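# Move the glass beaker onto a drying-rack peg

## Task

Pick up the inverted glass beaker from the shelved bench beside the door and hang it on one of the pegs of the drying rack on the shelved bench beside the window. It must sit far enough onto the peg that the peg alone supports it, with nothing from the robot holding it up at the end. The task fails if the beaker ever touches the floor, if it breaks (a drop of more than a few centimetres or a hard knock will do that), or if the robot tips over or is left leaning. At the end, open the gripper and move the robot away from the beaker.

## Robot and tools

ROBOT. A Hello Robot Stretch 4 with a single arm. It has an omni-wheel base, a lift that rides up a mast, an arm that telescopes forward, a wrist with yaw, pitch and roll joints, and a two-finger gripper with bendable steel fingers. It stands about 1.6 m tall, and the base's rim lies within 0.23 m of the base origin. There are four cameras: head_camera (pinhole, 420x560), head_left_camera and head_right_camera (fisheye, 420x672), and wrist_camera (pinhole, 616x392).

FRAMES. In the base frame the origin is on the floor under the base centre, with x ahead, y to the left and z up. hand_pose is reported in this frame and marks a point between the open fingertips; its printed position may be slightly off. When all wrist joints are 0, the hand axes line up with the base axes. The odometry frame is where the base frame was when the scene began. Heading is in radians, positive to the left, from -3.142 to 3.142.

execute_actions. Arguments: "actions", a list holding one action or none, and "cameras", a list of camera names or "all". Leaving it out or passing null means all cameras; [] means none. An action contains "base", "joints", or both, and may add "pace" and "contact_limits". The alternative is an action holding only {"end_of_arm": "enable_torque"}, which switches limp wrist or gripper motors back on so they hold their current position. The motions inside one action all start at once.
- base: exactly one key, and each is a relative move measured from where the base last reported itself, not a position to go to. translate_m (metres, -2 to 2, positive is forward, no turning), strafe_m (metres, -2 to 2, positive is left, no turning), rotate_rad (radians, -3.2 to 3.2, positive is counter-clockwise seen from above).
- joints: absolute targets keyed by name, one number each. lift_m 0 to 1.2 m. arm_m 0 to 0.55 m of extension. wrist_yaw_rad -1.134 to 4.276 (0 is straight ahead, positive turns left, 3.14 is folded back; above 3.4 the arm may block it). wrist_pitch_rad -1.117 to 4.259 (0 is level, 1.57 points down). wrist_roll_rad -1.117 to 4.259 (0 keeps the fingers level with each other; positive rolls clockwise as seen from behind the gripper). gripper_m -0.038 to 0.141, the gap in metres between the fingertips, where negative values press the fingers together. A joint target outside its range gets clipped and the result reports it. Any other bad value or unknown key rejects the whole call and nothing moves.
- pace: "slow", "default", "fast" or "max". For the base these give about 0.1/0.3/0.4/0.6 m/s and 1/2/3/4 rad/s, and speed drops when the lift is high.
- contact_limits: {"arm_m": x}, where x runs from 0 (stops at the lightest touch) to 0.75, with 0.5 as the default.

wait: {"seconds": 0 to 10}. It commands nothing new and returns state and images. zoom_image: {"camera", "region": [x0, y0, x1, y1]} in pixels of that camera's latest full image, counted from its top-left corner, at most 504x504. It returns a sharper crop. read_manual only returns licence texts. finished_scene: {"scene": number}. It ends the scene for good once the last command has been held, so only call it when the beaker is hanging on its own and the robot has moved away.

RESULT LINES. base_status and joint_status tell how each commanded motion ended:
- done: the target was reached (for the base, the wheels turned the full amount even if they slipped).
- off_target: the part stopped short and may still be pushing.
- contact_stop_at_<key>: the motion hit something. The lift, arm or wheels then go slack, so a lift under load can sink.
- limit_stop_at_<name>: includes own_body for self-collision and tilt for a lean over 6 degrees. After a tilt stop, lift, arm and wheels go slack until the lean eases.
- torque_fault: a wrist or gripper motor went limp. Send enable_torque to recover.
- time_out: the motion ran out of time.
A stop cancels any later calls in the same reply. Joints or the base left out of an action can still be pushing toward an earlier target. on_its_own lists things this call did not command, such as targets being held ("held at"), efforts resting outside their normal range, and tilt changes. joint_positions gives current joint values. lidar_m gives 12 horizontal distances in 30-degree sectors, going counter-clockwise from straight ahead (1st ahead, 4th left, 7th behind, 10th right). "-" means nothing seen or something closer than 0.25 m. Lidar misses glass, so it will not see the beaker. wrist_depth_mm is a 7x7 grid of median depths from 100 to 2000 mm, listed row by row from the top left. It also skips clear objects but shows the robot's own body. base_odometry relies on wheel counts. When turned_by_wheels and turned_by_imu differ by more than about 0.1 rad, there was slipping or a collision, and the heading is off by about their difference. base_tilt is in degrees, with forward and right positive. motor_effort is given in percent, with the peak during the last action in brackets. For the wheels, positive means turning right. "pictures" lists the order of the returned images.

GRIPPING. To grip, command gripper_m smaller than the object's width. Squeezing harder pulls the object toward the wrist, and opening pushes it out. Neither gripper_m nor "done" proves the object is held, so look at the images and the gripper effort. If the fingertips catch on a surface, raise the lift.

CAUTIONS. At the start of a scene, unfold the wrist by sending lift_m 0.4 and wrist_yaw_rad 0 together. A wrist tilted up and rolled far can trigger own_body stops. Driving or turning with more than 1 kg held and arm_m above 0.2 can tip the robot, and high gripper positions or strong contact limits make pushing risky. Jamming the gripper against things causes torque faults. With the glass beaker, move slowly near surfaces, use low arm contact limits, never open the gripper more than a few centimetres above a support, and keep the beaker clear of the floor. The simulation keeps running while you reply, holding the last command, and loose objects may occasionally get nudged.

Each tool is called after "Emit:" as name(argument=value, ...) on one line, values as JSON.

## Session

Emit:
execute_actions(actions=[])

Scene clock: 0.00 s.
base_odometry: x=+0.000 y=+0.000 heading=+0.000 (m, m, rad; odometry frame)
turned_by_wheels: +0.000 (rad since the last result)
turned_by_imu: +0.000 (rad since the last result)
base_tilt: forward=+0.0 right=+0.8 (deg)
lidar_m: 1.86 1.63 1.69 1.35 1.29 1.34 1.57 1.46 1.49 1.45 1.34 1.53
base_status: not commanded
joint_positions: lift_m=+0.129 arm_m=-0.001 wrist_yaw_rad=+3.046 wrist_pitch_rad=-0.013 wrist_roll_rad=-0.010 gripper_m=+0.057
joint_status: not commanded
motor_effort: lift_m=+20 arm_m=+0 wrist_yaw_rad=-2 wrist_pitch_rad=-5 wrist_roll_rad=+0 gripper_m=-2 wheel_0=-1 wheel_1=-1 wheel_2=+1 (%)
hand_pose: x=-0.1086 y=+0.1145 z=+0.3111 quat_wxyz=(+0.048, +0.006, -0.005, +0.999) (m; base frame)
wrist_depth_mm: 139 167 - - - 1808 1138 / - 141 - - 1661 1308 1138 / 107 141 1983 - 1708 1336 1138 / 113 140 1983 - 1708 1336 1138 / 138 - - - 1708 1397 1160 / 1430 1537 216 1397 209 1229 1138 / 960 946 831 160 831 768 820
pictures: head_camera, head_left_camera, head_right_camera, wrist_camera
Images, in order (width x height): head_camera 420x560, head_left_camera 420x672, head_right_camera 420x672, wrist_camera 616x392.

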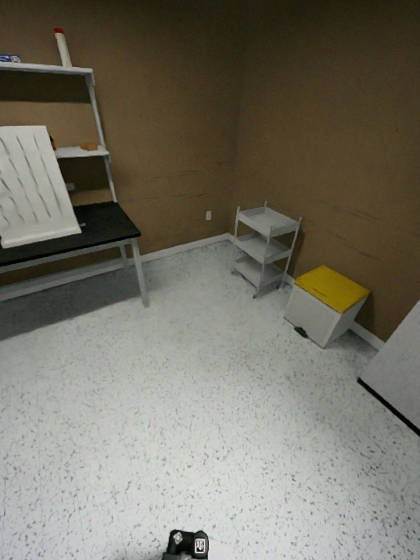

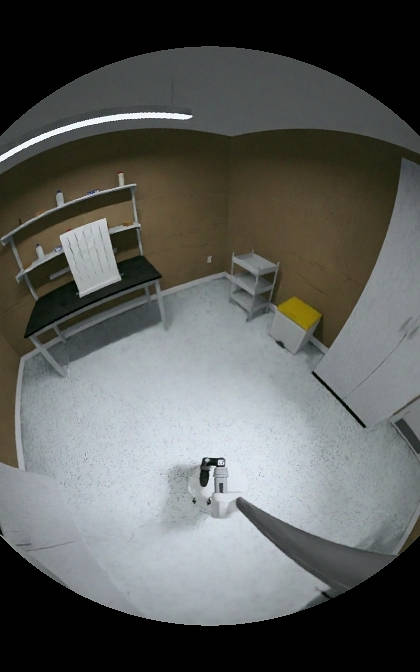

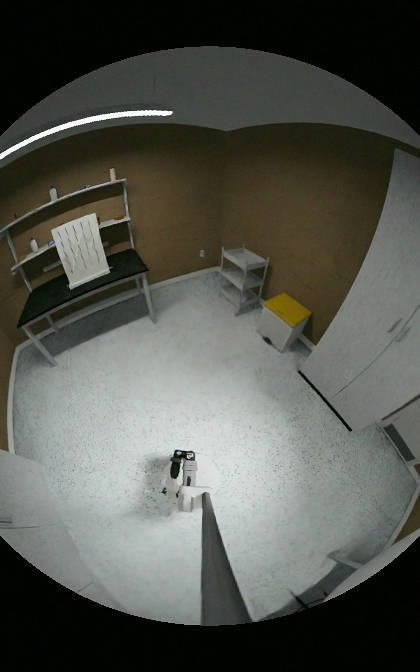

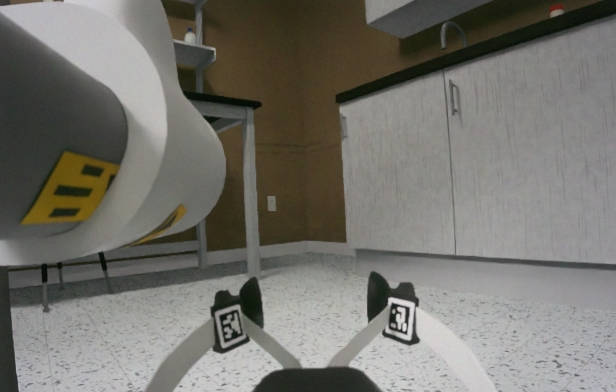

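Emit:
execute_actions(actions=[{"base": {"rotate_rad": -2.67}, "joints": {"lift_m": 1.1, "wrist_yaw_rad": 0.03, "gripper_m": 0.13}, "pace": "fast"}], cameras=["head_camera"])

Scene clock: 7.93 s.
base_odometry: x=+0.000 y=+0.000 heading=-2.670 (m, m, rad; odometry frame)
turned_by_wheels: -2.670 (rad since the last result)
turned_by_imu: -2.627 (rad since the last result)
base_tilt: forward=+0.1 right=+0.7 (deg)
lidar_m: 1.47 1.48 1.48 1.35 1.38 1.88 1.61 1.68 1.37 1.27 1.29 1.65
base_status: done
joint_positions: lift_m=+1.100 arm_m=-0.001 wrist_yaw_rad=+0.030 wrist_pitch_rad=-0.013 wrist_roll_rad=-0.010 gripper_m=+0.130
joint_status: all done
motor_effort: lift_m=+22(23) arm_m=+0(0) wrist_yaw_rad=-4(9) wrist_pitch_rad=-5(6) wrist_roll_rad=-1(1) gripper_m=+0(3) wheel_0=+0(9) wheel_1=+0(13) wheel_2=-2(7) (%)
hand_pose: x=+0.4613 y=-0.0786 z=+1.2819 quat_wxyz=(+1.000, -0.005, -0.007, +0.015) (m; base frame)
wrist_depth_mm: - - - - - - - / - - - - - - - / - - - - - - - / - - - - - - - / - - - - - - - / - - 1464 1576 1499 211 - / - 1983 1618 149 - 1397 -
pictures: head_camera
Images, in order (width x height): head_camera 420x560.

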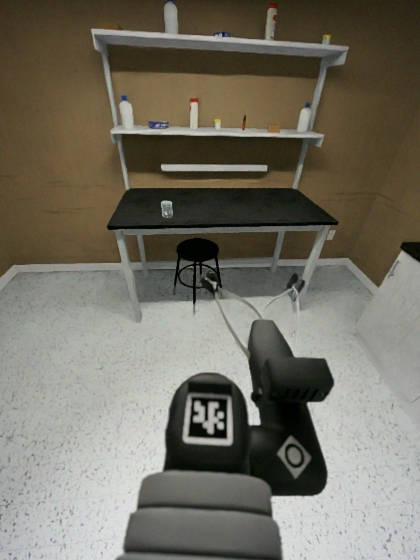

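Emit:
execute_actions(actions=[{"base": {"strafe_m": 0.42}, "joints": {"lift_m": 1.2, "wrist_pitch_rad": 1.0}, "pace": "fast"}], cameras=[])

Emit:
execute_actions(actions=[{"base": {"translate_m": 1.0}, "pace": "fast"}], cameras=["head_camera", "wrist_camera"])

Scene clock: 21.93 s.
base_odometry: x=+0.191 y=-0.374 heading=-2.670 (m, m, rad; odometry frame)
turned_by_wheels: +0.000 (rad since the last result)
turned_by_imu: -0.002 (rad since the last result)
base_tilt: forward=+0.1 right=+0.8 (deg)
lidar_m: 1.40 2.27 1.04 0.91 0.97 1.31 1.72 1.74 2.21 1.68 1.72 1.58
base_status: done
joint_positions: lift_m=+1.200 arm_m=-0.001 wrist_yaw_rad=+0.030 wrist_pitch_rad=+1.001 wrist_roll_rad=-0.010 gripper_m=+0.130
joint_status: all done
motor_effort: lift_m=+21(23) arm_m=+0(0) wrist_yaw_rad=-1(1) wrist_pitch_rad=-2(4) wrist_roll_rad=-1(1) gripper_m=-1(1) wheel_0=-2(10) wheel_1=+0(9) wheel_2=+0(2) (%)
hand_pose: x=+0.3285 y=-0.0827 z=+1.1352 quat_wxyz=(+0.877, -0.012, +0.480, +0.016) (m; base frame)
wrist_depth_mm: - - - - - - - / - - - - - 1983 1921 / 1983 1921 1863 1808 1808 1756 1756 / 1708 1756 1661 1661 1618 1576 1618 / 1576 1537 1537 1537 1537 1464 1464 / 1397 1366 1397 1366 1366 208 1336 / 1281 1281 1281 149 1255 1255 1229
pictures: none
No camera images: the call's "cameras" was empty. Leave "cameras" out to get every camera's image.

Scene clock: 26.73 s.
base_odometry: x=-0.700 y=-0.829 heading=-2.670 (m, m, rad; odometry frame)
turned_by_wheels: +0.000 (rad since the last result)
turned_by_imu: -0.004 (rad since the last result)
base_tilt: forward=+0.1 right=+0.8 (deg)
lidar_m: 0.41 0.41 1.60 1.51 1.16 1.34 2.98 2.73 1.71 1.56 0.73 0.48
base_status: done
joint_positions: lift_m=+1.200 arm_m=-0.001 wrist_yaw_rad=+0.030 wrist_pitch_rad=+1.001 wrist_roll_rad=-0.010 gripper_m=+0.130
joint_status: not commanded
motor_effort: lift_m=+22(22) arm_m=+0(0) wrist_yaw_rad=-1(3) wrist_pitch_rad=-2(1) wrist_roll_rad=-1(1) gripper_m=+1(3) wheel_0=+2(6) wheel_1=+2(8) wheel_2=+0(10) (%)
hand_pose: x=+0.3284 y=-0.0827 z=+1.1352 quat_wxyz=(+0.877, -0.012, +0.480, +0.016) (m; base frame)
wrist_depth_mm: 1042 778 759 741 741 723 715 / 1160 676 668 654 647 640 634 / 1366 603 591 585 580 564 569 / 1661 544 535 525 521 517 512 / 1499 488 488 492 946 1430 1430 / 1397 591 1430 1366 1336 208 1336 / 1336 1281 1255 149 1281 1229 1255
pictures: head_camera, wrist_camera
Images, in order (width x height): head_camera 420x560, wrist_camera 616x392.

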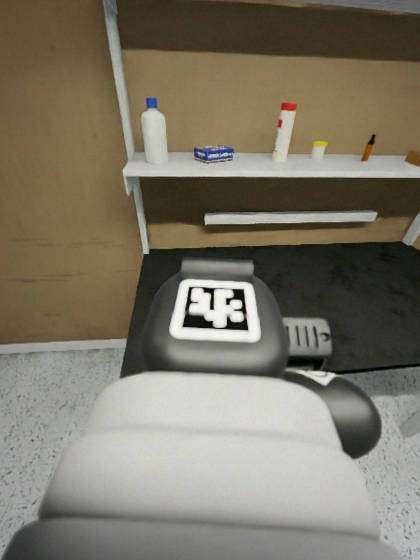

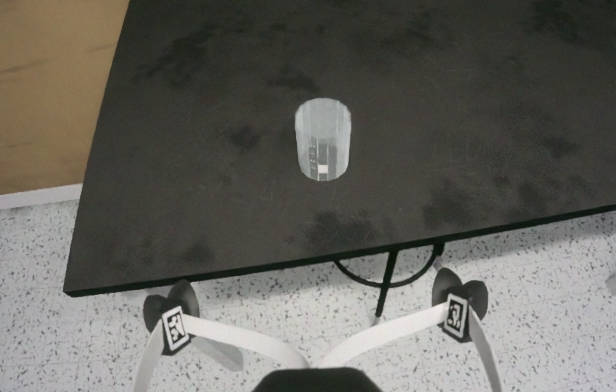

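Emit:
execute_actions(actions=[{"base": {"strafe_m": -0.015}, "joints": {"wrist_pitch_rad": 1.57, "arm_m": 0.44}}], cameras=["wrist_camera"])

Scene clock: 33.97 s.
base_odometry: x=-0.707 y=-0.815 heading=-2.670 (m, m, rad; odometry frame)
turned_by_wheels: +0.000 (rad since the last result)
turned_by_imu: -0.002 (rad since the last result)
base_tilt: forward=+0.0 right=+0.9 (deg)
lidar_m: 0.39 0.43 1.63 1.52 1.15 1.39 3.01 2.77 1.70 1.52 0.73 0.46
base_status: done
joint_positions: lift_m=+1.200 arm_m=+0.439 wrist_yaw_rad=+0.030 wrist_pitch_rad=+1.570 wrist_roll_rad=-0.010 gripper_m=+0.130
joint_status: all done
motor_effort: lift_m=+21(22) arm_m=+7(7) wrist_yaw_rad=-1(1) wrist_pitch_rad=+2(5) wrist_roll_rad=-1(1) gripper_m=+1(0) wheel_0=+2(9) wheel_1=-3(9) wheel_2=+0(1) (%)
hand_pose: x=+0.6126 y=-0.0874 z=+1.0896 quat_wxyz=(+0.707, -0.014, +0.707, +0.014) (m; base frame)
wrist_depth_mm: 407 399 399 397 399 397 394 / 404 404 402 399 397 394 397 / 404 404 402 399 397 397 397 / 404 399 399 399 397 394 399 / 404 402 397 397 394 394 392 / 399 402 397 397 394 207 394 / 404 399 402 149 394 397 1308
pictures: wrist_camera
Images, in order (width x height): wrist_camera 616x392.

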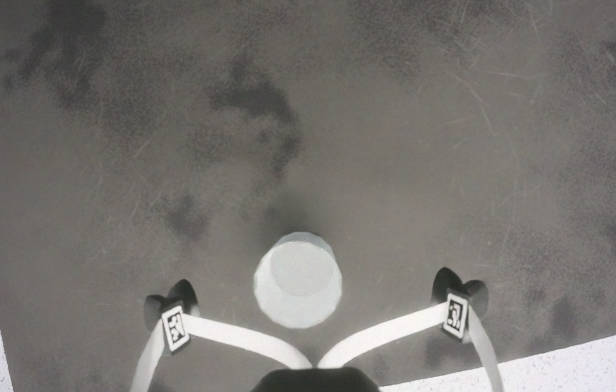

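Emit:
execute_actions(actions=[{"base": {"strafe_m": 0.01}, "joints": {"arm_m": 0.423}}], cameras=[])

Emit:
execute_actions(actions=[{"joints": {"lift_m": 1.094}}], cameras=["wrist_camera"])

Scene clock: 40.63 s.
base_odometry: x=-0.702 y=-0.824 heading=-2.670 (m, m, rad; odometry frame)
turned_by_wheels: +0.000 (rad since the last result)
turned_by_imu: -0.001 (rad since the last result)
base_tilt: forward=+0.0 right=+0.8 (deg)
lidar_m: 0.40 0.39 1.62 1.52 1.15 1.39 3.00 2.77 1.73 1.53 0.73 0.46
base_status: done
joint_positions: lift_m=+1.200 arm_m=+0.424 wrist_yaw_rad=+0.030 wrist_pitch_rad=+1.570 wrist_roll_rad=-0.010 gripper_m=+0.130
joint_status: all done
motor_effort: lift_m=+22(21) arm_m=-7(7) wrist_yaw_rad=-2(2) wrist_pitch_rad=+2(1) wrist_roll_rad=+0(1) gripper_m=+1(1) wheel_0=-1(9) wheel_1=+1(9) wheel_2=+0(1) (%)
hand_pose: x=+0.5980 y=-0.0874 z=+1.0896 quat_wxyz=(+0.707, -0.014, +0.707, +0.014) (m; base frame)
wrist_depth_mm: 404 402 402 399 397 397 397 / 404 402 402 402 397 392 399 / 404 399 399 397 397 394 394 / 402 402 399 399 399 399 394 / 402 399 397 399 394 397 394 / 402 399 397 397 397 208 392 / 399 402 399 149 397 397 1308
pictures: none
No camera images: the call's "cameras" was empty. Leave "cameras" out to get every camera's image.

Scene clock: 42.10 s.
base_odometry: x=-0.702 y=-0.824 heading=-2.670 (m, m, rad; odometry frame)
turned_by_wheels: +0.000 (rad since the last result)
turned_by_imu: -0.001 (rad since the last result)
base_tilt: forward=+0.1 right=+0.8 (deg)
lidar_m: 0.40 0.42 1.59 1.51 1.15 1.37 2.98 2.75 1.71 1.53 0.76 0.46
base_status: not commanded
joint_positions: lift_m=+1.094 arm_m=+0.424 wrist_yaw_rad=+0.030 wrist_pitch_rad=+1.570 wrist_roll_rad=-0.010 gripper_m=+0.130
joint_status: all done
motor_effort: lift_m=+18(22) arm_m=-7(7) wrist_yaw_rad=-2(2) wrist_pitch_rad=+1(1) wrist_roll_rad=-1(1) gripper_m=-1(0) wheel_0=-1(1) wheel_1=+1(1) wheel_2=+0(0) (%)
hand_pose: x=+0.5980 y=-0.0874 z=+0.9839 quat_wxyz=(+0.707, -0.014, +0.707, +0.014) (m; base frame)
wrist_depth_mm: 294 294 293 291 291 290 290 / 294 294 293 290 290 289 289 / 294 294 293 290 293 291 289 / 294 294 293 291 290 289 287 / 294 293 294 291 290 290 290 / 293 293 291 291 289 208 289 / 294 291 291 150 289 289 286
pictures: wrist_camera
Images, in order (width x height): wrist_camera 616x392.

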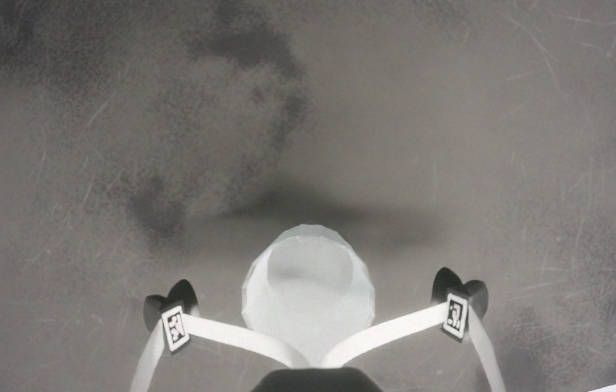

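Emit:
execute_actions(actions=[{"joints": {"gripper_m": 0.015}}], cameras=["wrist_camera"])

Emit:
execute_actions(actions=[{"joints": {"lift_m": 1.15}}], cameras=["wrist_camera"])

Emit:
execute_actions(actions=[{"joints": {"arm_m": 0.0, "wrist_pitch_rad": 0.0}}], cameras=["wrist_camera"])

Scene clock: 49.53 s.
base_odometry: x=-0.702 y=-0.824 heading=-2.670 (m, m, rad; odometry frame)
turned_by_wheels: +0.000 (rad since the last result)
turned_by_imu: -0.002 (rad since the last result)
base_tilt: forward=+0.1 right=+0.7 (deg)
lidar_m: 0.42 0.42 1.57 1.51 1.17 1.38 2.98 2.77 1.70 1.55 0.75 0.47
base_status: not commanded
joint_positions: lift_m=+1.094 arm_m=+0.424 wrist_yaw_rad=+0.030 wrist_pitch_rad=+1.570 wrist_roll_rad=-0.010 gripper_m=+0.015
joint_status: all done
motor_effort: lift_m=+18(18) arm_m=-7(7) wrist_yaw_rad=-1(3) wrist_pitch_rad=+1(2) wrist_roll_rad=-1(1) gripper_m=-26(21) wheel_0=-2(1) wheel_1=+1(1) wheel_2=+0(0) (%)
hand_pose: x=+0.5980 y=-0.0874 z=+0.9839 quat_wxyz=(+0.707, -0.014, +0.707, +0.014) (m; base frame)
wrist_depth_mm: 298 296 291 291 290 290 290 / 296 296 293 291 291 290 290 / 294 294 294 290 290 289 287 / 294 294 291 291 290 289 289 / 294 293 291 291 289 289 287 / 293 293 206 290 198 286 287 / 293 293 291 290 289 168 287
pictures: wrist_camera
Images, in order (width x height): wrist_camera 616x392.

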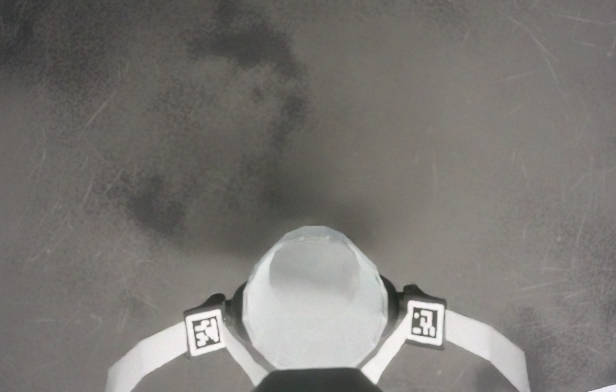

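Scene clock: 50.67 s.
base_odometry: x=-0.702 y=-0.824 heading=-2.670 (m, m, rad; odometry frame)
turned_by_wheels: +0.000 (rad since the last result)
turned_by_imu: +0.000 (rad since the last result)
base_tilt: forward=+0.0 right=+0.8 (deg)
lidar_m: 0.41 0.41 1.63 1.52 1.15 1.37 2.99 2.75 1.71 1.54 0.74 0.47
base_status: not commanded
joint_positions: lift_m=+1.150 arm_m=+0.424 wrist_yaw_rad=+0.030 wrist_pitch_rad=+1.570 wrist_roll_rad=-0.010 gripper_m=+0.015
joint_status: all done
motor_effort: lift_m=+22(23) arm_m=-7(7) wrist_yaw_rad=-2(2) wrist_pitch_rad=+1(1) wrist_roll_rad=-1(1) gripper_m=-25(26) wheel_0=-1(1) wheel_1=+1(1) wheel_2=+0(0) (%)
hand_pose: x=+0.5980 y=-0.0874 z=+1.0395 quat_wxyz=(+0.707, -0.014, +0.707, +0.014) (m; base frame)
wrist_depth_mm: 353 349 349 349 345 343 343 / 355 349 347 345 345 345 345 / 353 351 347 347 347 343 343 / 351 351 345 345 345 345 345 / 351 351 349 345 345 345 342 / 351 347 206 347 199 343 343 / 349 347 345 345 345 168 345
pictures: wrist_camera
Images, in order (width x height): wrist_camera 616x392.

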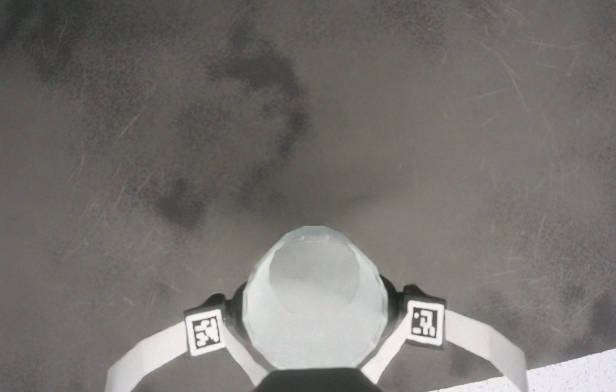

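Scene clock: 53.00 s.
base_odometry: x=-0.702 y=-0.824 heading=-2.670 (m, m, rad; odometry frame)
turned_by_wheels: +0.000 (rad since the last result)
turned_by_imu: -0.001 (rad since the last result)
base_tilt: forward=+0.1 right=+0.8 (deg)
lidar_m: 0.41 0.42 1.58 1.51 1.16 1.36 2.97 2.76 1.71 1.55 0.78 0.46
base_status: not commanded
joint_positions: lift_m=+1.150 arm_m=+0.001 wrist_yaw_rad=+0.030 wrist_pitch_rad=+0.004 wrist_roll_rad=-0.010 gripper_m=+0.015
joint_status: all done
motor_effort: lift_m=+23(22) arm_m=-7(8) wrist_yaw_rad=-1(2) wrist_pitch_rad=-10(16) wrist_roll_rad=-1(1) gripper_m=-24(24) wheel_0=-1(1) wheel_1=+1(1) wheel_2=+0(0) (%)
hand_pose: x=+0.4631 y=-0.0787 z=+1.3269 quat_wxyz=(+1.000, -0.005, +0.002, +0.015) (m; base frame)
wrist_depth_mm: 1025 1025 1008 1025 1025 1008 1042 / 1008 1025 1060 1060 1078 1118 1160 / 1025 1042 1042 1078 1060 1118 1138 / 1025 891 1042 1078 1078 1078 1138 / 1025 1025 1060 1060 1078 1098 1118 / 1025 1042 206 1078 198 1042 1098 / 1025 960 621 1042 960 168 991
pictures: wrist_camera
Images, in order (width x height): wrist_camera 616x392.

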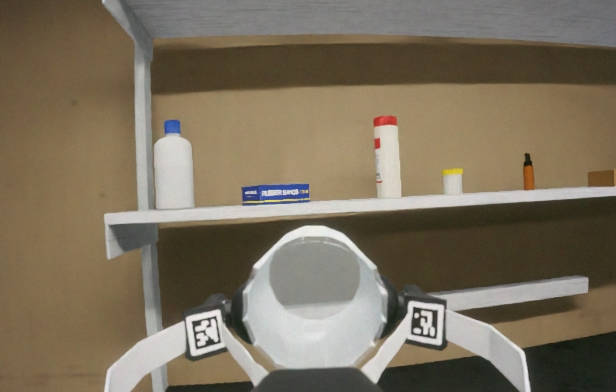

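Emit:
execute_actions(actions=[{"base": {"rotate_rad": -3.12}, "joints": {"lift_m": 1.0}}], cameras=["head_camera", "wrist_camera"])

Emit:
execute_actions(actions=[{"base": {"translate_m": 1.85}, "pace": "fast"}], cameras=["head_camera", "wrist_camera"])

Scene clock: 61.57 s.
base_odometry: x=-0.702 y=-0.824 heading=+0.494 (m, m, rad; odometry frame)
turned_by_wheels: -3.119 (rad since the last result)
turned_by_imu: -3.069 (rad since the last result)
base_tilt: forward=+0.1 right=+0.8 (deg)
lidar_m: 2.67 2.74 1.68 1.55 0.75 0.47 0.43 0.43 1.61 1.48 1.15 1.36
base_status: done
joint_positions: lift_m=+1.000 arm_m=+0.001 wrist_yaw_rad=+0.030 wrist_pitch_rad=+0.004 wrist_roll_rad=-0.010 gripper_m=+0.015
joint_status: all done
motor_effort: lift_m=+18(22) arm_m=-7(7) wrist_yaw_rad=+0(2) wrist_pitch_rad=-9(9) wrist_roll_rad=-1(1) gripper_m=-23(25) wheel_0=+3(6) wheel_1=+5(8) wheel_2=+1(7) (%)
hand_pose: x=+0.4631 y=-0.0787 z=+1.1773 quat_wxyz=(+1.000, -0.005, +0.002, +0.015) (m; base frame)
wrist_depth_mm: - - - - - - 1983 / - - - - - - 1983 / - - - - - - 1921 / - - - - - - 1983 / - - - - - - - / - - 207 - 198 - - / - - - - - 168 1661
pictures: head_camera, wrist_camera
Images, in order (width x height): head_camera 420x560, wrist_camera 616x392.

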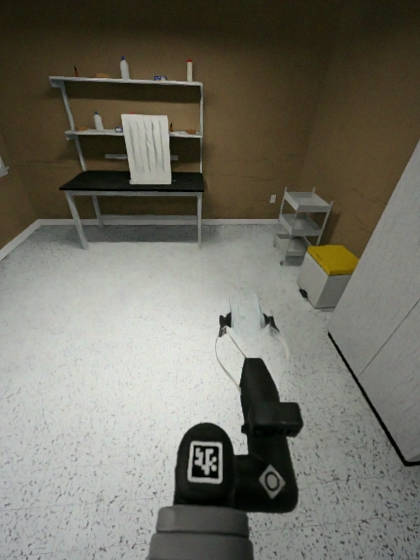

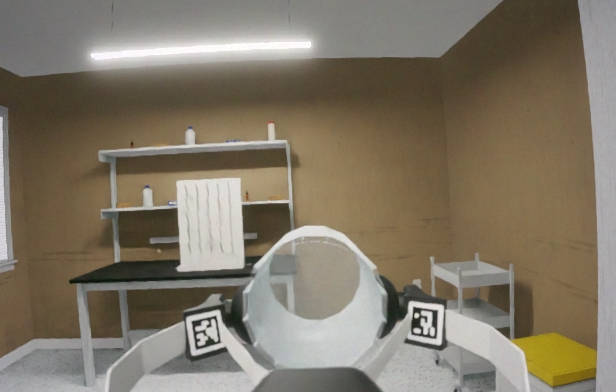

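Scene clock: 68.20 s.
base_odometry: x=+0.926 y=+0.053 heading=+0.494 (m, m, rad; odometry frame)
turned_by_wheels: +0.000 (rad since the last result)
turned_by_imu: -0.006 (rad since the last result)
base_tilt: forward=+0.0 right=+0.8 (deg)
lidar_m: 0.85 0.84 1.11 1.81 1.84 2.28 2.72 1.40 1.04 0.90 0.93 1.12
base_status: done
joint_positions: lift_m=+1.000 arm_m=+0.001 wrist_yaw_rad=+0.030 wrist_pitch_rad=+0.004 wrist_roll_rad=-0.010 gripper_m=+0.015
joint_status: not commanded
motor_effort: lift_m=+19(19) arm_m=-7(7) wrist_yaw_rad=-1(1) wrist_pitch_rad=-9(9) wrist_roll_rad=-1(1) gripper_m=-23(24) wheel_0=+2(6) wheel_1=+3(8) wheel_2=+1(12) (%)
hand_pose: x=+0.4631 y=-0.0787 z=+1.1773 quat_wxyz=(+1.000, -0.005, +0.002, +0.015) (m; base frame)
wrist_depth_mm: 1397 1430 1430 1430 1499 1537 1499 / 1229 1308 1430 1464 1464 1537 1537 / 1397 1366 1397 1499 1464 1499 1576 / 917 1430 1430 1430 1499 1537 1537 / 917 1397 1464 1464 1464 1499 1537 / 917 1397 206 1464 198 1499 1537 / 917 1008 603 1430 1537 168 1537
pictures: head_camera, wrist_camera
Images, in order (width x height): head_camera 420x560, wrist_camera 616x392.

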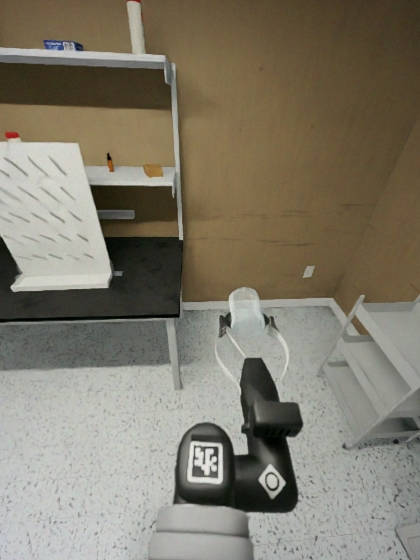

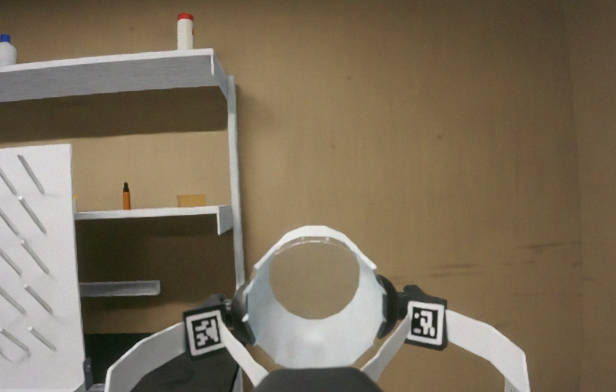

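Emit:
execute_actions(actions=[{"base": {"strafe_m": 0.55}, "pace": "fast"}], cameras=[])

Emit:
execute_actions(actions=[{"base": {"rotate_rad": 0.07}, "joints": {"lift_m": 0.85}}], cameras=["head_camera", "wrist_camera"])

Scene clock: 76.17 s.
base_odometry: x=+0.665 y=+0.537 heading=+0.494 (m, m, rad; odometry frame)
turned_by_wheels: +0.000 (rad since the last result)
turned_by_imu: -0.002 (rad since the last result)
base_tilt: forward=+0.1 right=+0.8 (deg)
lidar_m: 0.76 0.81 1.04 1.85 1.28 1.58 2.52 2.39 1.55 1.44 1.47 0.86
base_status: done
joint_positions: lift_m=+1.000 arm_m=+0.001 wrist_yaw_rad=+0.030 wrist_pitch_rad=+0.004 wrist_roll_rad=-0.010 gripper_m=+0.015
joint_status: not commanded
motor_effort: lift_m=+19(19) arm_m=-7(7) wrist_yaw_rad=-2(2) wrist_pitch_rad=-9(9) wrist_roll_rad=-1(1) gripper_m=-22(26) wheel_0=+0(12) wheel_1=-1(11) wheel_2=+0(1) (%)
hand_pose: x=+0.4631 y=-0.0787 z=+1.1773 quat_wxyz=(+1.000, -0.005, +0.002, +0.015) (m; base frame)
wrist_depth_mm: 1366 1336 1366 1160 1430 1464 1499 / 1229 1336 1366 1397 1430 1464 1464 / 1336 866 878 1397 1430 1397 1464 / 1138 866 878 1366 1430 1430 1464 / 1308 866 878 1366 1397 1430 1499 / 1308 866 206 1366 198 1430 1499 / 1182 809 530 904 960 168 1464
pictures: none
No camera images: the call's "cameras" was empty. Leave "cameras" out to get every camera's image.

Scene clock: 77.87 s.
base_odometry: x=+0.665 y=+0.537 heading=+0.564 (m, m, rad; odometry frame)
turned_by_wheels: +0.069 (rad since the last result)
turned_by_imu: +0.067 (rad since the last result)
base_tilt: forward=+0.0 right=+0.8 (deg)
lidar_m: 0.74 0.81 1.10 1.44 1.28 1.70 2.38 2.77 1.54 1.47 1.48 0.83
base_status: done
joint_positions: lift_m=+0.850 arm_m=+0.001 wrist_yaw_rad=+0.030 wrist_pitch_rad=+0.004 wrist_roll_rad=-0.010 gripper_m=+0.015
joint_status: all done
motor_effort: lift_m=+18(19) arm_m=-7(7) wrist_yaw_rad=-2(1) wrist_pitch_rad=-10(9) wrist_roll_rad=-1(1) gripper_m=-24(25) wheel_0=-3(4) wheel_1=-3(5) wheel_2=-2(7) (%)
hand_pose: x=+0.4631 y=-0.0787 z=+1.0273 quat_wxyz=(+1.000, -0.005, +0.002, +0.015) (m; base frame)
wrist_depth_mm: 1229 1229 1308 1366 1308 1366 1397 / 1366 1366 891 1430 1366 1397 1366 / 1430 891 891 878 1366 1366 1366 / 1430 878 878 891 1366 1366 1366 / 1397 891 891 891 1366 1366 1366 / 1160 878 207 904 199 1397 1397 / 798 691 442 750 661 167 1366
pictures: head_camera, wrist_camera
Images, in order (width x height): head_camera 420x560, wrist_camera 616x392.

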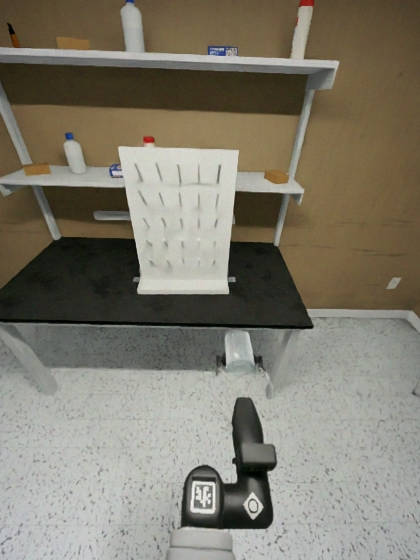

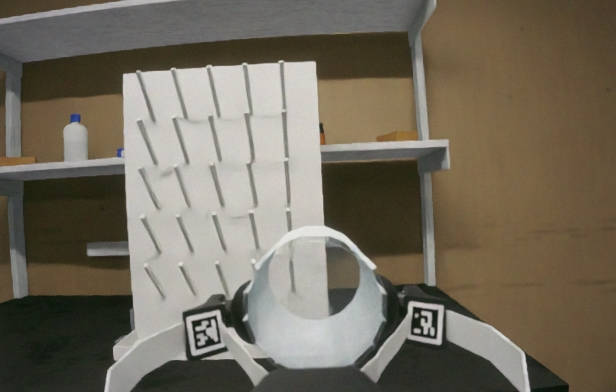

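Emit:
execute_actions(actions=[{"base": {"strafe_m": 0.07}, "joints": {"wrist_pitch_rad": 0.7, "lift_m": 1.13}}], cameras=[])

Emit:
execute_actions(actions=[{"base": {"translate_m": 0.35}, "joints": {"arm_m": 0.15}}], cameras=["wrist_camera"])

Scene clock: 92.77 s.
base_odometry: x=+0.628 y=+0.597 heading=+0.563 (m, m, rad; odometry frame)
turned_by_wheels: +0.000 (rad since the last result)
turned_by_imu: -0.003 (rad since the last result)
base_tilt: forward=+0.0 right=+0.8 (deg)
lidar_m: 0.77 0.77 1.07 1.45 1.19 1.59 3.05 2.91 1.59 1.53 1.52 0.83
base_status: done
joint_positions: lift_m=+1.130 arm_m=+0.001 wrist_yaw_rad=+0.030 wrist_pitch_rad=+0.702 wrist_roll_rad=-0.010 gripper_m=+0.015
joint_status: all done
motor_effort: lift_m=+23(24) arm_m=-7(7) wrist_yaw_rad=-2(1) wrist_pitch_rad=-6(7) wrist_roll_rad=-1(1) gripper_m=-26(26) wheel_0=-1(10) wheel_1=+0(9) wheel_2=-1(1) (%)
hand_pose: x=+0.3948 y=-0.0808 z=+1.1216 quat_wxyz=(+0.939, -0.010, +0.344, +0.016) (m; base frame)
wrist_depth_mm: 1281 1182 809 820 1308 1281 1308 / 1366 1308 891 904 1281 1430 1464 / 1138 1098 991 976 1060 1118 1618 / 904 904 878 866 854 842 1808 / 866 842 1708 1708 1661 1618 1661 / 1576 1576 206 1576 198 1464 1499 / 1336 1336 750 1397 1308 168 1336
pictures: none
No camera images: the call's "cameras" was empty. Leave "cameras" out to get every camera's image.

Scene clock: 95.40 s.
base_odometry: x=+0.924 y=+0.784 heading=+0.564 (m, m, rad; odometry frame)
turned_by_wheels: +0.000 (rad since the last result)
turned_by_imu: -0.001 (rad since the last result)
base_tilt: forward=+0.0 right=+0.8 (deg)
lidar_m: 0.42 0.45 0.59 1.77 1.36 1.66 3.41 2.17 1.62 1.43 0.66 0.42
base_status: done
joint_positions: lift_m=+1.130 arm_m=+0.149 wrist_yaw_rad=+0.030 wrist_pitch_rad=+0.703 wrist_roll_rad=-0.010 gripper_m=+0.015
joint_status: all done
motor_effort: lift_m=+23(22) arm_m=+6(8) wrist_yaw_rad=+0(0) wrist_pitch_rad=-7(7) wrist_roll_rad=-1(1) gripper_m=-22(22) wheel_0=+2(7) wheel_1=+2(6) wheel_2=+0(8) (%)
hand_pose: x=+0.5424 y=-0.0808 z=+1.1216 quat_wxyz=(+0.939, -0.010, +0.344, +0.016) (m; base frame)
wrist_depth_mm: 325 325 330 336 809 798 798 / 353 355 366 368 866 866 891 / 379 392 402 410 946 976 976 / 439 445 449 459 809 831 1138 / 504 517 517 525 723 691 1255 / 634 591 207 603 199 615 603 / 574 544 362 564 535 167 535
pictures: wrist_camera
Images, in order (width x height): wrist_camera 616x392.

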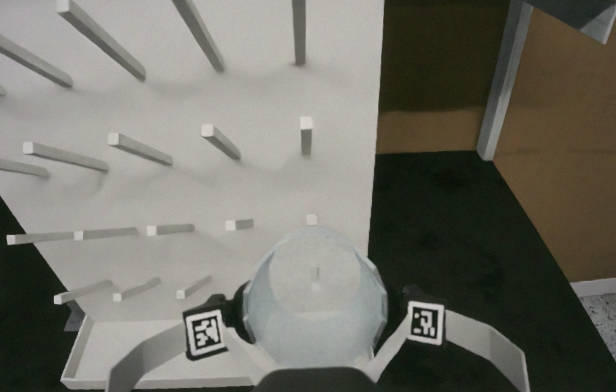

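Emit:
execute_actions(actions=[{"joints": {"wrist_pitch_rad": 0.76, "lift_m": 1.147}}], cameras=[])

Emit:
execute_actions(actions=[{"joints": {"arm_m": 0.215}, "contact_limits": {"arm_m": 0.15}}], cameras=["wrist_camera"])

Scene clock: 111.10 s.
base_odometry: x=+0.924 y=+0.784 heading=+0.564 (m, m, rad; odometry frame)
turned_by_wheels: +0.000 (rad since the last result)
turned_by_imu: -0.001 (rad since the last result)
base_tilt: forward=+0.1 right=+0.8 (deg)
lidar_m: 0.41 0.42 0.60 1.75 1.35 1.63 3.39 2.22 1.59 1.44 0.68 0.45
base_status: not commanded
joint_positions: lift_m=+1.147 arm_m=+0.149 wrist_yaw_rad=+0.030 wrist_pitch_rad=+0.762 wrist_roll_rad=-0.010 gripper_m=+0.015
joint_status: all done
motor_effort: lift_m=+23(25) arm_m=+7(6) wrist_yaw_rad=-1(1) wrist_pitch_rad=-5(6) wrist_roll_rad=-1(1) gripper_m=-23(25) wheel_0=+2(2) wheel_1=+2(2) wheel_2=+0(0) (%)
hand_pose: x=+0.5310 y=-0.0811 z=+1.1258 quat_wxyz=(+0.928, -0.010, +0.372, +0.016) (m; base frame)
wrist_depth_mm: 329 330 338 342 820 809 820 / 359 368 375 384 878 904 904 / 392 410 421 430 931 1008 1042 / 455 462 473 484 798 788 1205 / 564 544 544 564 691 699 1336 / 621 615 206 621 199 603 597 / 580 549 373 554 535 167 530
pictures: none
No camera images: the call's "cameras" was empty. Leave "cameras" out to get every camera's image.

Scene clock: 112.20 s.
base_odometry: x=+0.924 y=+0.784 heading=+0.564 (m, m, rad; odometry frame)
turned_by_wheels: +0.000 (rad since the last result)
turned_by_imu: +0.000 (rad since the last result)
base_tilt: forward=+0.1 right=+0.8 (deg)
lidar_m: 0.42 0.45 0.61 1.74 1.37 1.63 3.39 2.19 1.61 1.46 0.66 0.45
base_status: not commanded
joint_positions: lift_m=+1.147 arm_m=+0.214 wrist_yaw_rad=+0.030 wrist_pitch_rad=+0.762 wrist_roll_rad=-0.010 gripper_m=+0.015
joint_status: all done
motor_effort: lift_m=+23(23) arm_m=+7(4) wrist_yaw_rad=+0(1) wrist_pitch_rad=-6(6) wrist_roll_rad=-1(1) gripper_m=-25(26) wheel_0=+2(2) wheel_1=+2(2) wheel_2=+0(0) (%)
contact_limits: arm_m 0.15
hand_pose: x=+0.5959 y=-0.0811 z=+1.1257 quat_wxyz=(+0.928, -0.010, +0.372, +0.016) (m; base frame)
wrist_depth_mm: 264 266 277 279 723 759 750 / 293 300 306 310 798 831 842 / 330 338 343 347 904 917 946 / 366 384 389 397 788 798 1118 / 424 433 442 455 676 691 1229 / 525 508 207 549 199 609 597 / 569 544 373 559 535 168 539
pictures: wrist_camera
Images, in order (width x height): wrist_camera 616x392.

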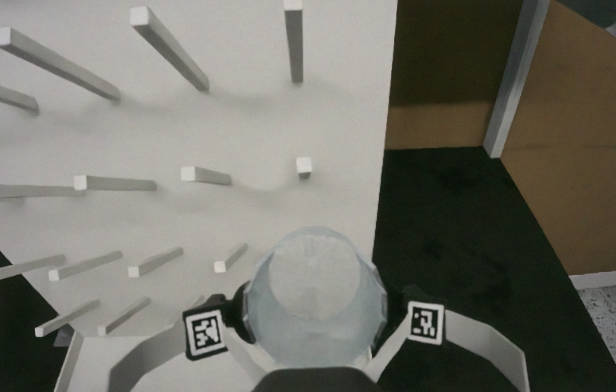

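Emit:
execute_actions(actions=[{"joints": {"lift_m": 1.1195, "arm_m": 0.244}, "pace": "slow", "contact_limits": {"arm_m": 0.15}}], cameras=[])

Emit:
execute_actions(actions=[{"joints": {"lift_m": 1.092, "arm_m": 0.273}, "pace": "slow", "contact_limits": {"arm_m": 0.15}}], cameras=["wrist_camera"])

Emit:
execute_actions(actions=[{"joints": {"lift_m": 1.071, "arm_m": 0.295}, "pace": "slow", "contact_limits": {"arm_m": 0.15}}], cameras=["wrist_camera"])

Scene clock: 125.33 s.
base_odometry: x=+0.924 y=+0.784 heading=+0.564 (m, m, rad; odometry frame)
turned_by_wheels: +0.000 (rad since the last result)
turned_by_imu: -0.001 (rad since the last result)
base_tilt: forward=+0.1 right=+0.7 (deg)
lidar_m: 0.43 0.42 0.63 1.77 1.36 1.64 3.40 2.19 1.62 1.45 0.64 0.43
base_status: not commanded
joint_positions: lift_m=+1.120 arm_m=+0.243 wrist_yaw_rad=+0.030 wrist_pitch_rad=+0.762 wrist_roll_rad=-0.010 gripper_m=+0.015
joint_status: all done
motor_effort: lift_m=+17(22) arm_m=+7(7) wrist_yaw_rad=+0(1) wrist_pitch_rad=-6(6) wrist_roll_rad=-1(1) gripper_m=-24(25) wheel_0=+2(2) wheel_1=+2(2) wheel_2=+0(0) (%)
contact_limits: arm_m 0.15
hand_pose: x=+0.6248 y=-0.0811 z=+1.0987 quat_wxyz=(+0.928, -0.010, +0.372, +0.016) (m; base frame)
wrist_depth_mm: 240 238 249 251 264 715 723 / 263 268 276 279 296 798 809 / 297 298 307 307 854 866 917 / 329 345 351 357 732 768 1060 / 382 389 397 413 654 661 668 / 452 455 206 496 198 574 569 / 530 439 357 530 508 168 512
pictures: none
No camera images: the call's "cameras" was empty. Leave "cameras" out to get every camera's image.

Scene clock: 126.70 s.
base_odometry: x=+0.924 y=+0.784 heading=+0.564 (m, m, rad; odometry frame)
turned_by_wheels: +0.000 (rad since the last result)
turned_by_imu: +0.000 (rad since the last result)
base_tilt: forward=+0.1 right=+0.9 (deg)
lidar_m: 0.40 0.44 0.60 1.77 1.37 1.63 3.38 2.21 1.60 1.49 0.65 0.43
base_status: not commanded
joint_positions: lift_m=+1.092 arm_m=+0.272 wrist_yaw_rad=+0.030 wrist_pitch_rad=+0.762 wrist_roll_rad=-0.010 gripper_m=+0.015
joint_status: all done
motor_effort: lift_m=+17(20) arm_m=+7(8) wrist_yaw_rad=-1(2) wrist_pitch_rad=-6(6) wrist_roll_rad=-1(1) gripper_m=-24(24) wheel_0=+2(2) wheel_1=+2(2) wheel_2=+0(0) (%)
contact_limits: arm_m 0.15
hand_pose: x=+0.6538 y=-0.0811 z=+1.0712 quat_wxyz=(+0.928, -0.010, +0.372, +0.016) (m; base frame)
wrist_depth_mm: 213 213 221 223 229 707 654 / 234 239 244 249 262 778 768 / 264 265 274 277 296 842 891 / 301 304 314 317 683 723 960 / 338 345 353 364 603 609 615 / 418 407 206 436 198 544 539 / 480 477 342 496 480 168 488
pictures: wrist_camera
Images, in order (width x height): wrist_camera 616x392.

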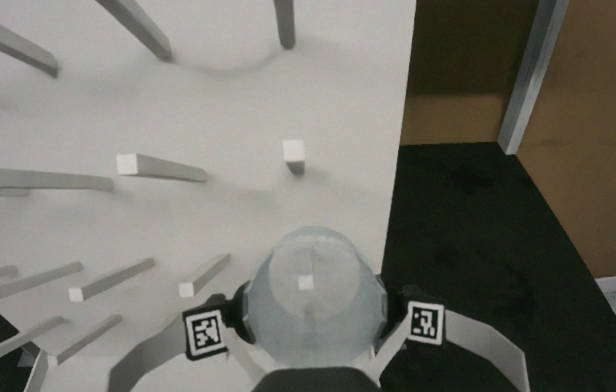

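Scene clock: 127.93 s.
base_odometry: x=+0.924 y=+0.784 heading=+0.564 (m, m, rad; odometry frame)
turned_by_wheels: +0.000 (rad since the last result)
turned_by_imu: +0.000 (rad since the last result)
base_tilt: forward=+0.1 right=+0.8 (deg)
lidar_m: 0.39 0.42 0.60 1.76 1.35 1.62 3.43 2.22 1.60 1.47 0.65 0.45
base_status: not commanded
joint_positions: lift_m=+1.071 arm_m=+0.294 wrist_yaw_rad=+0.030 wrist_pitch_rad=+0.762 wrist_roll_rad=-0.010 gripper_m=+0.015
joint_status: all done
motor_effort: lift_m=+17(17) arm_m=+7(6) wrist_yaw_rad=+0(2) wrist_pitch_rad=-6(6) wrist_roll_rad=-1(1) gripper_m=-22(23) wheel_0=+2(2) wheel_1=+2(2) wheel_2=+0(1) (%)
contact_limits: arm_m 0.15
hand_pose: x=+0.6758 y=-0.0811 z=+1.0501 quat_wxyz=(+0.928, -0.010, +0.372, +0.016) (m; base frame)
wrist_depth_mm: 193 195 200 203 206 676 654 / 212 216 220 224 232 750 723 / 236 235 247 246 263 798 854 / 271 277 282 286 306 683 946 / 314 319 324 329 564 591 585 / 377 377 206 397 198 521 512 / 433 433 240 452 459 168 462
pictures: wrist_camera
Images, in order (width x height): wrist_camera 616x392.

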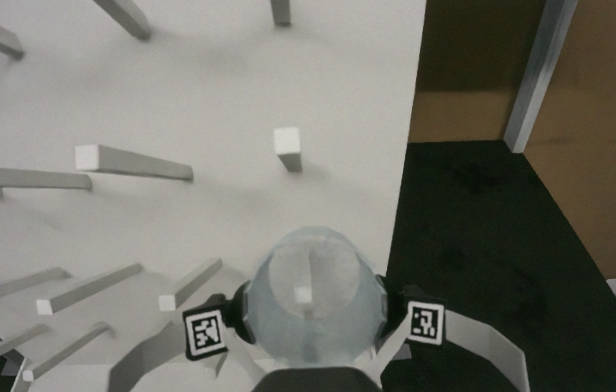

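Emit:
execute_actions(actions=[{"joints": {"lift_m": 1.057, "arm_m": 0.31}, "pace": "slow", "contact_limits": {"arm_m": 0.15}}], cameras=["wrist_camera"])

Emit:
execute_actions(actions=[{"joints": {"lift_m": 1.047}, "pace": "slow"}], cameras=[])

Emit:
execute_actions(actions=[{"joints": {"gripper_m": 0.085}}], cameras=["wrist_camera"])

Scene clock: 137.77 s.
base_odometry: x=+0.924 y=+0.784 heading=+0.564 (m, m, rad; odometry frame)
turned_by_wheels: +0.000 (rad since the last result)
turned_by_imu: -0.001 (rad since the last result)
base_tilt: forward=+0.1 right=+0.9 (deg)
lidar_m: 0.41 0.43 0.60 1.78 1.37 1.63 3.40 2.18 1.61 1.44 0.65 0.42
base_status: not commanded
joint_positions: lift_m=+1.057 arm_m=+0.309 wrist_yaw_rad=+0.030 wrist_pitch_rad=+0.762 wrist_roll_rad=-0.010 gripper_m=+0.015
joint_status: all done
motor_effort: lift_m=+18(18) arm_m=+7(7) wrist_yaw_rad=+0(1) wrist_pitch_rad=-7(6) wrist_roll_rad=-1(1) gripper_m=-24(25) wheel_0=+2(2) wheel_1=+2(2) wheel_2=+0(0) (%)
contact_limits: arm_m 0.15
hand_pose: x=+0.6908 y=-0.0811 z=+1.0361 quat_wxyz=(+0.928, -0.010, +0.372, +0.016) (m; base frame)
wrist_depth_mm: 179 182 185 188 191 668 615 / 196 200 204 208 211 741 691 / 210 218 230 227 243 778 820 / 251 256 260 265 286 668 798 / 294 294 300 304 549 580 564 / 325 340 206 364 198 504 500 / 399 332 235 421 445 168 452
pictures: wrist_camera
Images, in order (width x height): wrist_camera 616x392.

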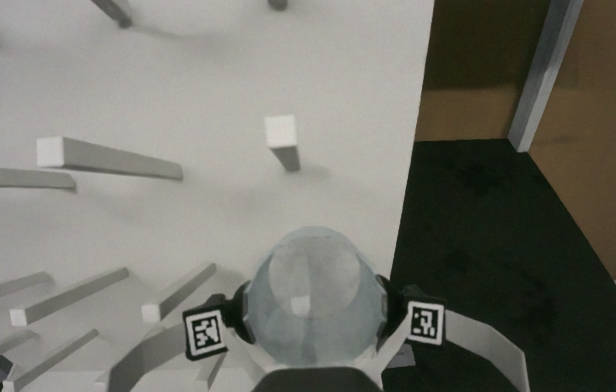

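Scene clock: 138.50 s.
base_odometry: x=+0.924 y=+0.784 heading=+0.563 (m, m, rad; odometry frame)
turned_by_wheels: +0.000 (rad since the last result)
turned_by_imu: -0.001 (rad since the last result)
base_tilt: forward=+0.1 right=+0.8 (deg)
lidar_m: 0.42 0.41 0.60 1.75 1.36 1.63 3.38 2.21 1.60 1.45 0.64 0.46
base_status: not commanded
joint_positions: lift_m=+1.048 arm_m=+0.309 wrist_yaw_rad=+0.026 wrist_pitch_rad=+0.758 wrist_roll_rad=-0.010 gripper_m=+0.015
joint_status: all done
motor_effort: lift_m=+8(17) arm_m=+7(7) wrist_yaw_rad=+11(9) wrist_pitch_rad=+8(9) wrist_roll_rad=-1(1) gripper_m=-19(23) wheel_0=+2(2) wheel_1=+3(2) wheel_2=-4(4) (%)
hand_pose: x=+0.6915 y=-0.0819 z=+1.0279 quat_wxyz=(+0.929, -0.009, +0.370, +0.014) (m; base frame)
wrist_depth_mm: 180 182 186 189 193 661 640 / 196 200 204 208 215 723 683 / 131 217 229 228 242 768 842 / 250 254 259 264 283 668 891 / 290 293 297 304 554 574 574 / 320 334 215 359 204 508 504 / 387 389 296 415 442 436 452
pictures: none
No camera images: the call's "cameras" was empty. Leave "cameras" out to get every camera's image.

Scene clock: 140.00 s.
base_odometry: x=+0.924 y=+0.784 heading=+0.563 (m, m, rad; odometry frame)
turned_by_wheels: +0.000 (rad since the last result)
turned_by_imu: +0.004 (rad since the last result)
base_tilt: forward=+0.1 right=+0.8 (deg)
lidar_m: 0.43 0.42 0.62 1.77 1.39 1.67 2.94 2.17 1.62 1.46 0.65 0.45
base_status: not commanded
joint_positions: lift_m=+1.047 arm_m=+0.309 wrist_yaw_rad=+0.029 wrist_pitch_rad=+0.762 wrist_roll_rad=-0.010 gripper_m=+0.085
joint_status: all done
motor_effort: lift_m=+17(17) arm_m=+6(7) wrist_yaw_rad=+0(14) wrist_pitch_rad=-3(11) wrist_roll_rad=-1(1) gripper_m=-2(18) wheel_0=+2(2) wheel_1=+0(3) wheel_2=-1(6) (%)
hand_pose: x=+0.6910 y=-0.0812 z=+1.0264 quat_wxyz=(+0.928, -0.010, +0.372, +0.015) (m; base frame)
wrist_depth_mm: 180 182 186 189 191 661 621 / 197 201 204 204 211 723 668 / 196 213 229 232 243 768 831 / 253 256 260 265 277 647 668 / 291 296 294 307 334 564 549 / 351 351 214 364 211 496 484 / 402 402 430 153 442 436 442
pictures: wrist_camera
Images, in order (width x height): wrist_camera 616x392.

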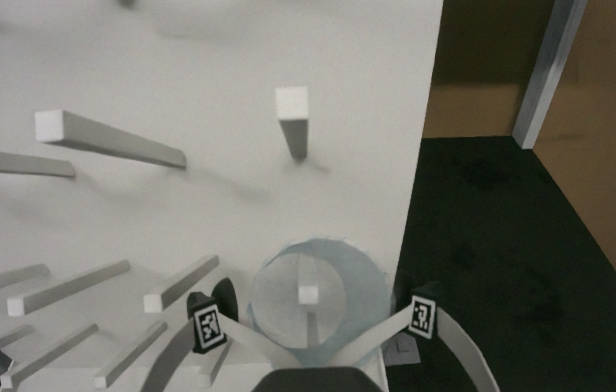

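Emit:
execute_actions(actions=[{"joints": {"lift_m": 1.088, "arm_m": 0.266}, "pace": "slow"}], cameras=["wrist_camera"])

Emit:
execute_actions(actions=[{"joints": {"lift_m": 1.15, "arm_m": 0.2}}], cameras=["wrist_camera"])

Emit:
execute_actions(actions=[{"base": {"translate_m": -0.3}, "joints": {"arm_m": 0.0}}], cameras=["head_camera", "wrist_camera"])

Scene clock: 147.47 s.
base_odometry: x=+0.924 y=+0.784 heading=+0.563 (m, m, rad; odometry frame)
turned_by_wheels: +0.000 (rad since the last result)
turned_by_imu: -0.002 (rad since the last result)
base_tilt: forward=+0.1 right=+0.8 (deg)
lidar_m: 0.40 0.45 0.58 1.77 1.36 1.64 2.95 2.16 1.61 1.44 0.67 0.44
base_status: not commanded
joint_positions: lift_m=+1.088 arm_m=+0.267 wrist_yaw_rad=+0.030 wrist_pitch_rad=+0.762 wrist_roll_rad=-0.010 gripper_m=+0.085
joint_status: all done
motor_effort: lift_m=+23(22) arm_m=-7(7) wrist_yaw_rad=+0(0) wrist_pitch_rad=-3(3) wrist_roll_rad=-1(1) gripper_m=-2(0) wheel_0=+1(1) wheel_1=+0(0) wheel_2=-1(1) (%)
hand_pose: x=+0.6494 y=-0.0812 z=+1.0669 quat_wxyz=(+0.928, -0.010, +0.372, +0.016) (m; base frame)
wrist_depth_mm: 216 218 225 229 235 707 676 / 239 246 248 254 262 778 768 / 264 268 278 278 301 809 891 / 306 314 317 324 347 723 991 / 347 349 357 373 585 615 609 / 413 421 216 445 210 539 530 / 488 488 488 153 484 480 480
pictures: wrist_camera
Images, in order (width x height): wrist_camera 616x392.

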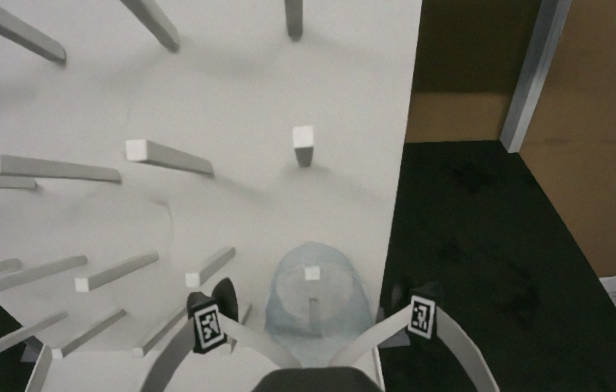

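Scene clock: 148.67 s.
base_odometry: x=+0.924 y=+0.784 heading=+0.563 (m, m, rad; odometry frame)
turned_by_wheels: +0.000 (rad since the last result)
turned_by_imu: +0.000 (rad since the last result)
base_tilt: forward=+0.0 right=+0.8 (deg)
lidar_m: 0.41 0.43 0.61 1.77 1.36 1.65 2.94 2.23 1.62 1.44 0.65 0.45
base_status: not commanded
joint_positions: lift_m=+1.150 arm_m=+0.201 wrist_yaw_rad=+0.030 wrist_pitch_rad=+0.762 wrist_roll_rad=-0.010 gripper_m=+0.085
joint_status: all done
motor_effort: lift_m=+23(20) arm_m=-7(8) wrist_yaw_rad=-3(1) wrist_pitch_rad=-4(3) wrist_roll_rad=+0(1) gripper_m=-3(1) wheel_0=+1(1) wheel_1=+0(0) wheel_2=-1(1) (%)
hand_pose: x=+0.5834 y=-0.0811 z=+1.1289 quat_wxyz=(+0.928, -0.010, +0.372, +0.016) (m; base frame)
wrist_depth_mm: 274 282 286 290 306 759 759 / 304 310 320 324 820 831 854 / 343 351 355 364 917 917 976 / 394 399 407 413 778 798 1098 / 442 449 477 480 691 699 1229 / 615 554 216 574 209 609 597 / 580 569 549 153 544 535 539
pictures: wrist_camera
Images, in order (width x height): wrist_camera 616x392.

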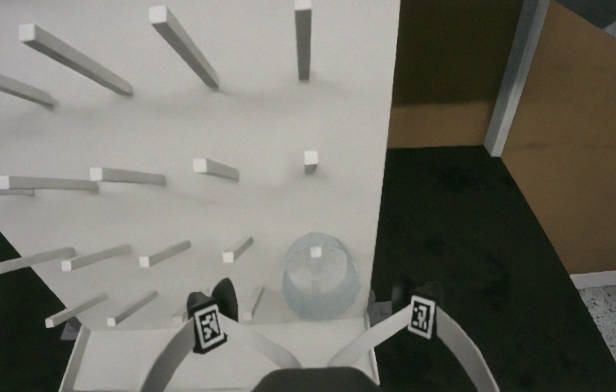

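Scene clock: 151.13 s.
base_odometry: x=+0.670 y=+0.624 heading=+0.563 (m, m, rad; odometry frame)
turned_by_wheels: +0.000 (rad since the last result)
turned_by_imu: -0.001 (rad since the last result)
base_tilt: forward=+0.1 right=+0.8 (deg)
lidar_m: 0.72 0.77 1.02 1.52 1.22 1.62 3.10 2.90 1.62 1.52 1.53 0.76
base_status: done
joint_positions: lift_m=+1.150 arm_m=+0.001 wrist_yaw_rad=+0.030 wrist_pitch_rad=+0.762 wrist_roll_rad=-0.010 gripper_m=+0.085
joint_status: all done
motor_effort: lift_m=+22(22) arm_m=-7(6) wrist_yaw_rad=-2(2) wrist_pitch_rad=-3(4) wrist_roll_rad=-1(1) gripper_m=-3(3) wheel_0=-3(7) wheel_1=-4(6) wheel_2=-1(9) (%)
hand_pose: x=+0.3834 y=-0.0811 z=+1.1289 quat_wxyz=(+0.928, -0.010, +0.372, +0.016) (m; base frame)
wrist_depth_mm: 1229 976 768 798 1281 1281 1255 / 1281 1229 866 891 1205 1397 1397 / 1060 1025 960 946 960 1008 1618 / 878 866 831 842 820 798 1808 / 842 842 1661 1661 1661 1537 1576 / 1576 1537 216 1499 209 1430 1430 / 1366 1366 1308 153 1336 1255 1281
pictures: head_camera, wrist_camera
Images, in order (width x height): head_camera 420x560, wrist_camera 616x392.

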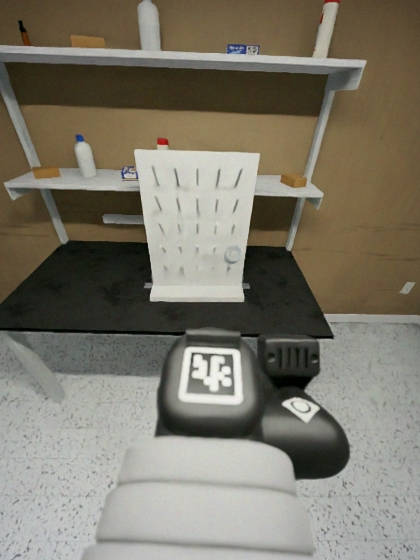

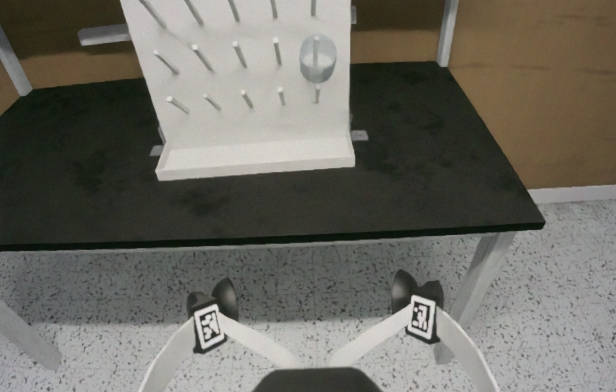

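Emit:
finished_scene(scene=2)

The scene is finished: the task was done.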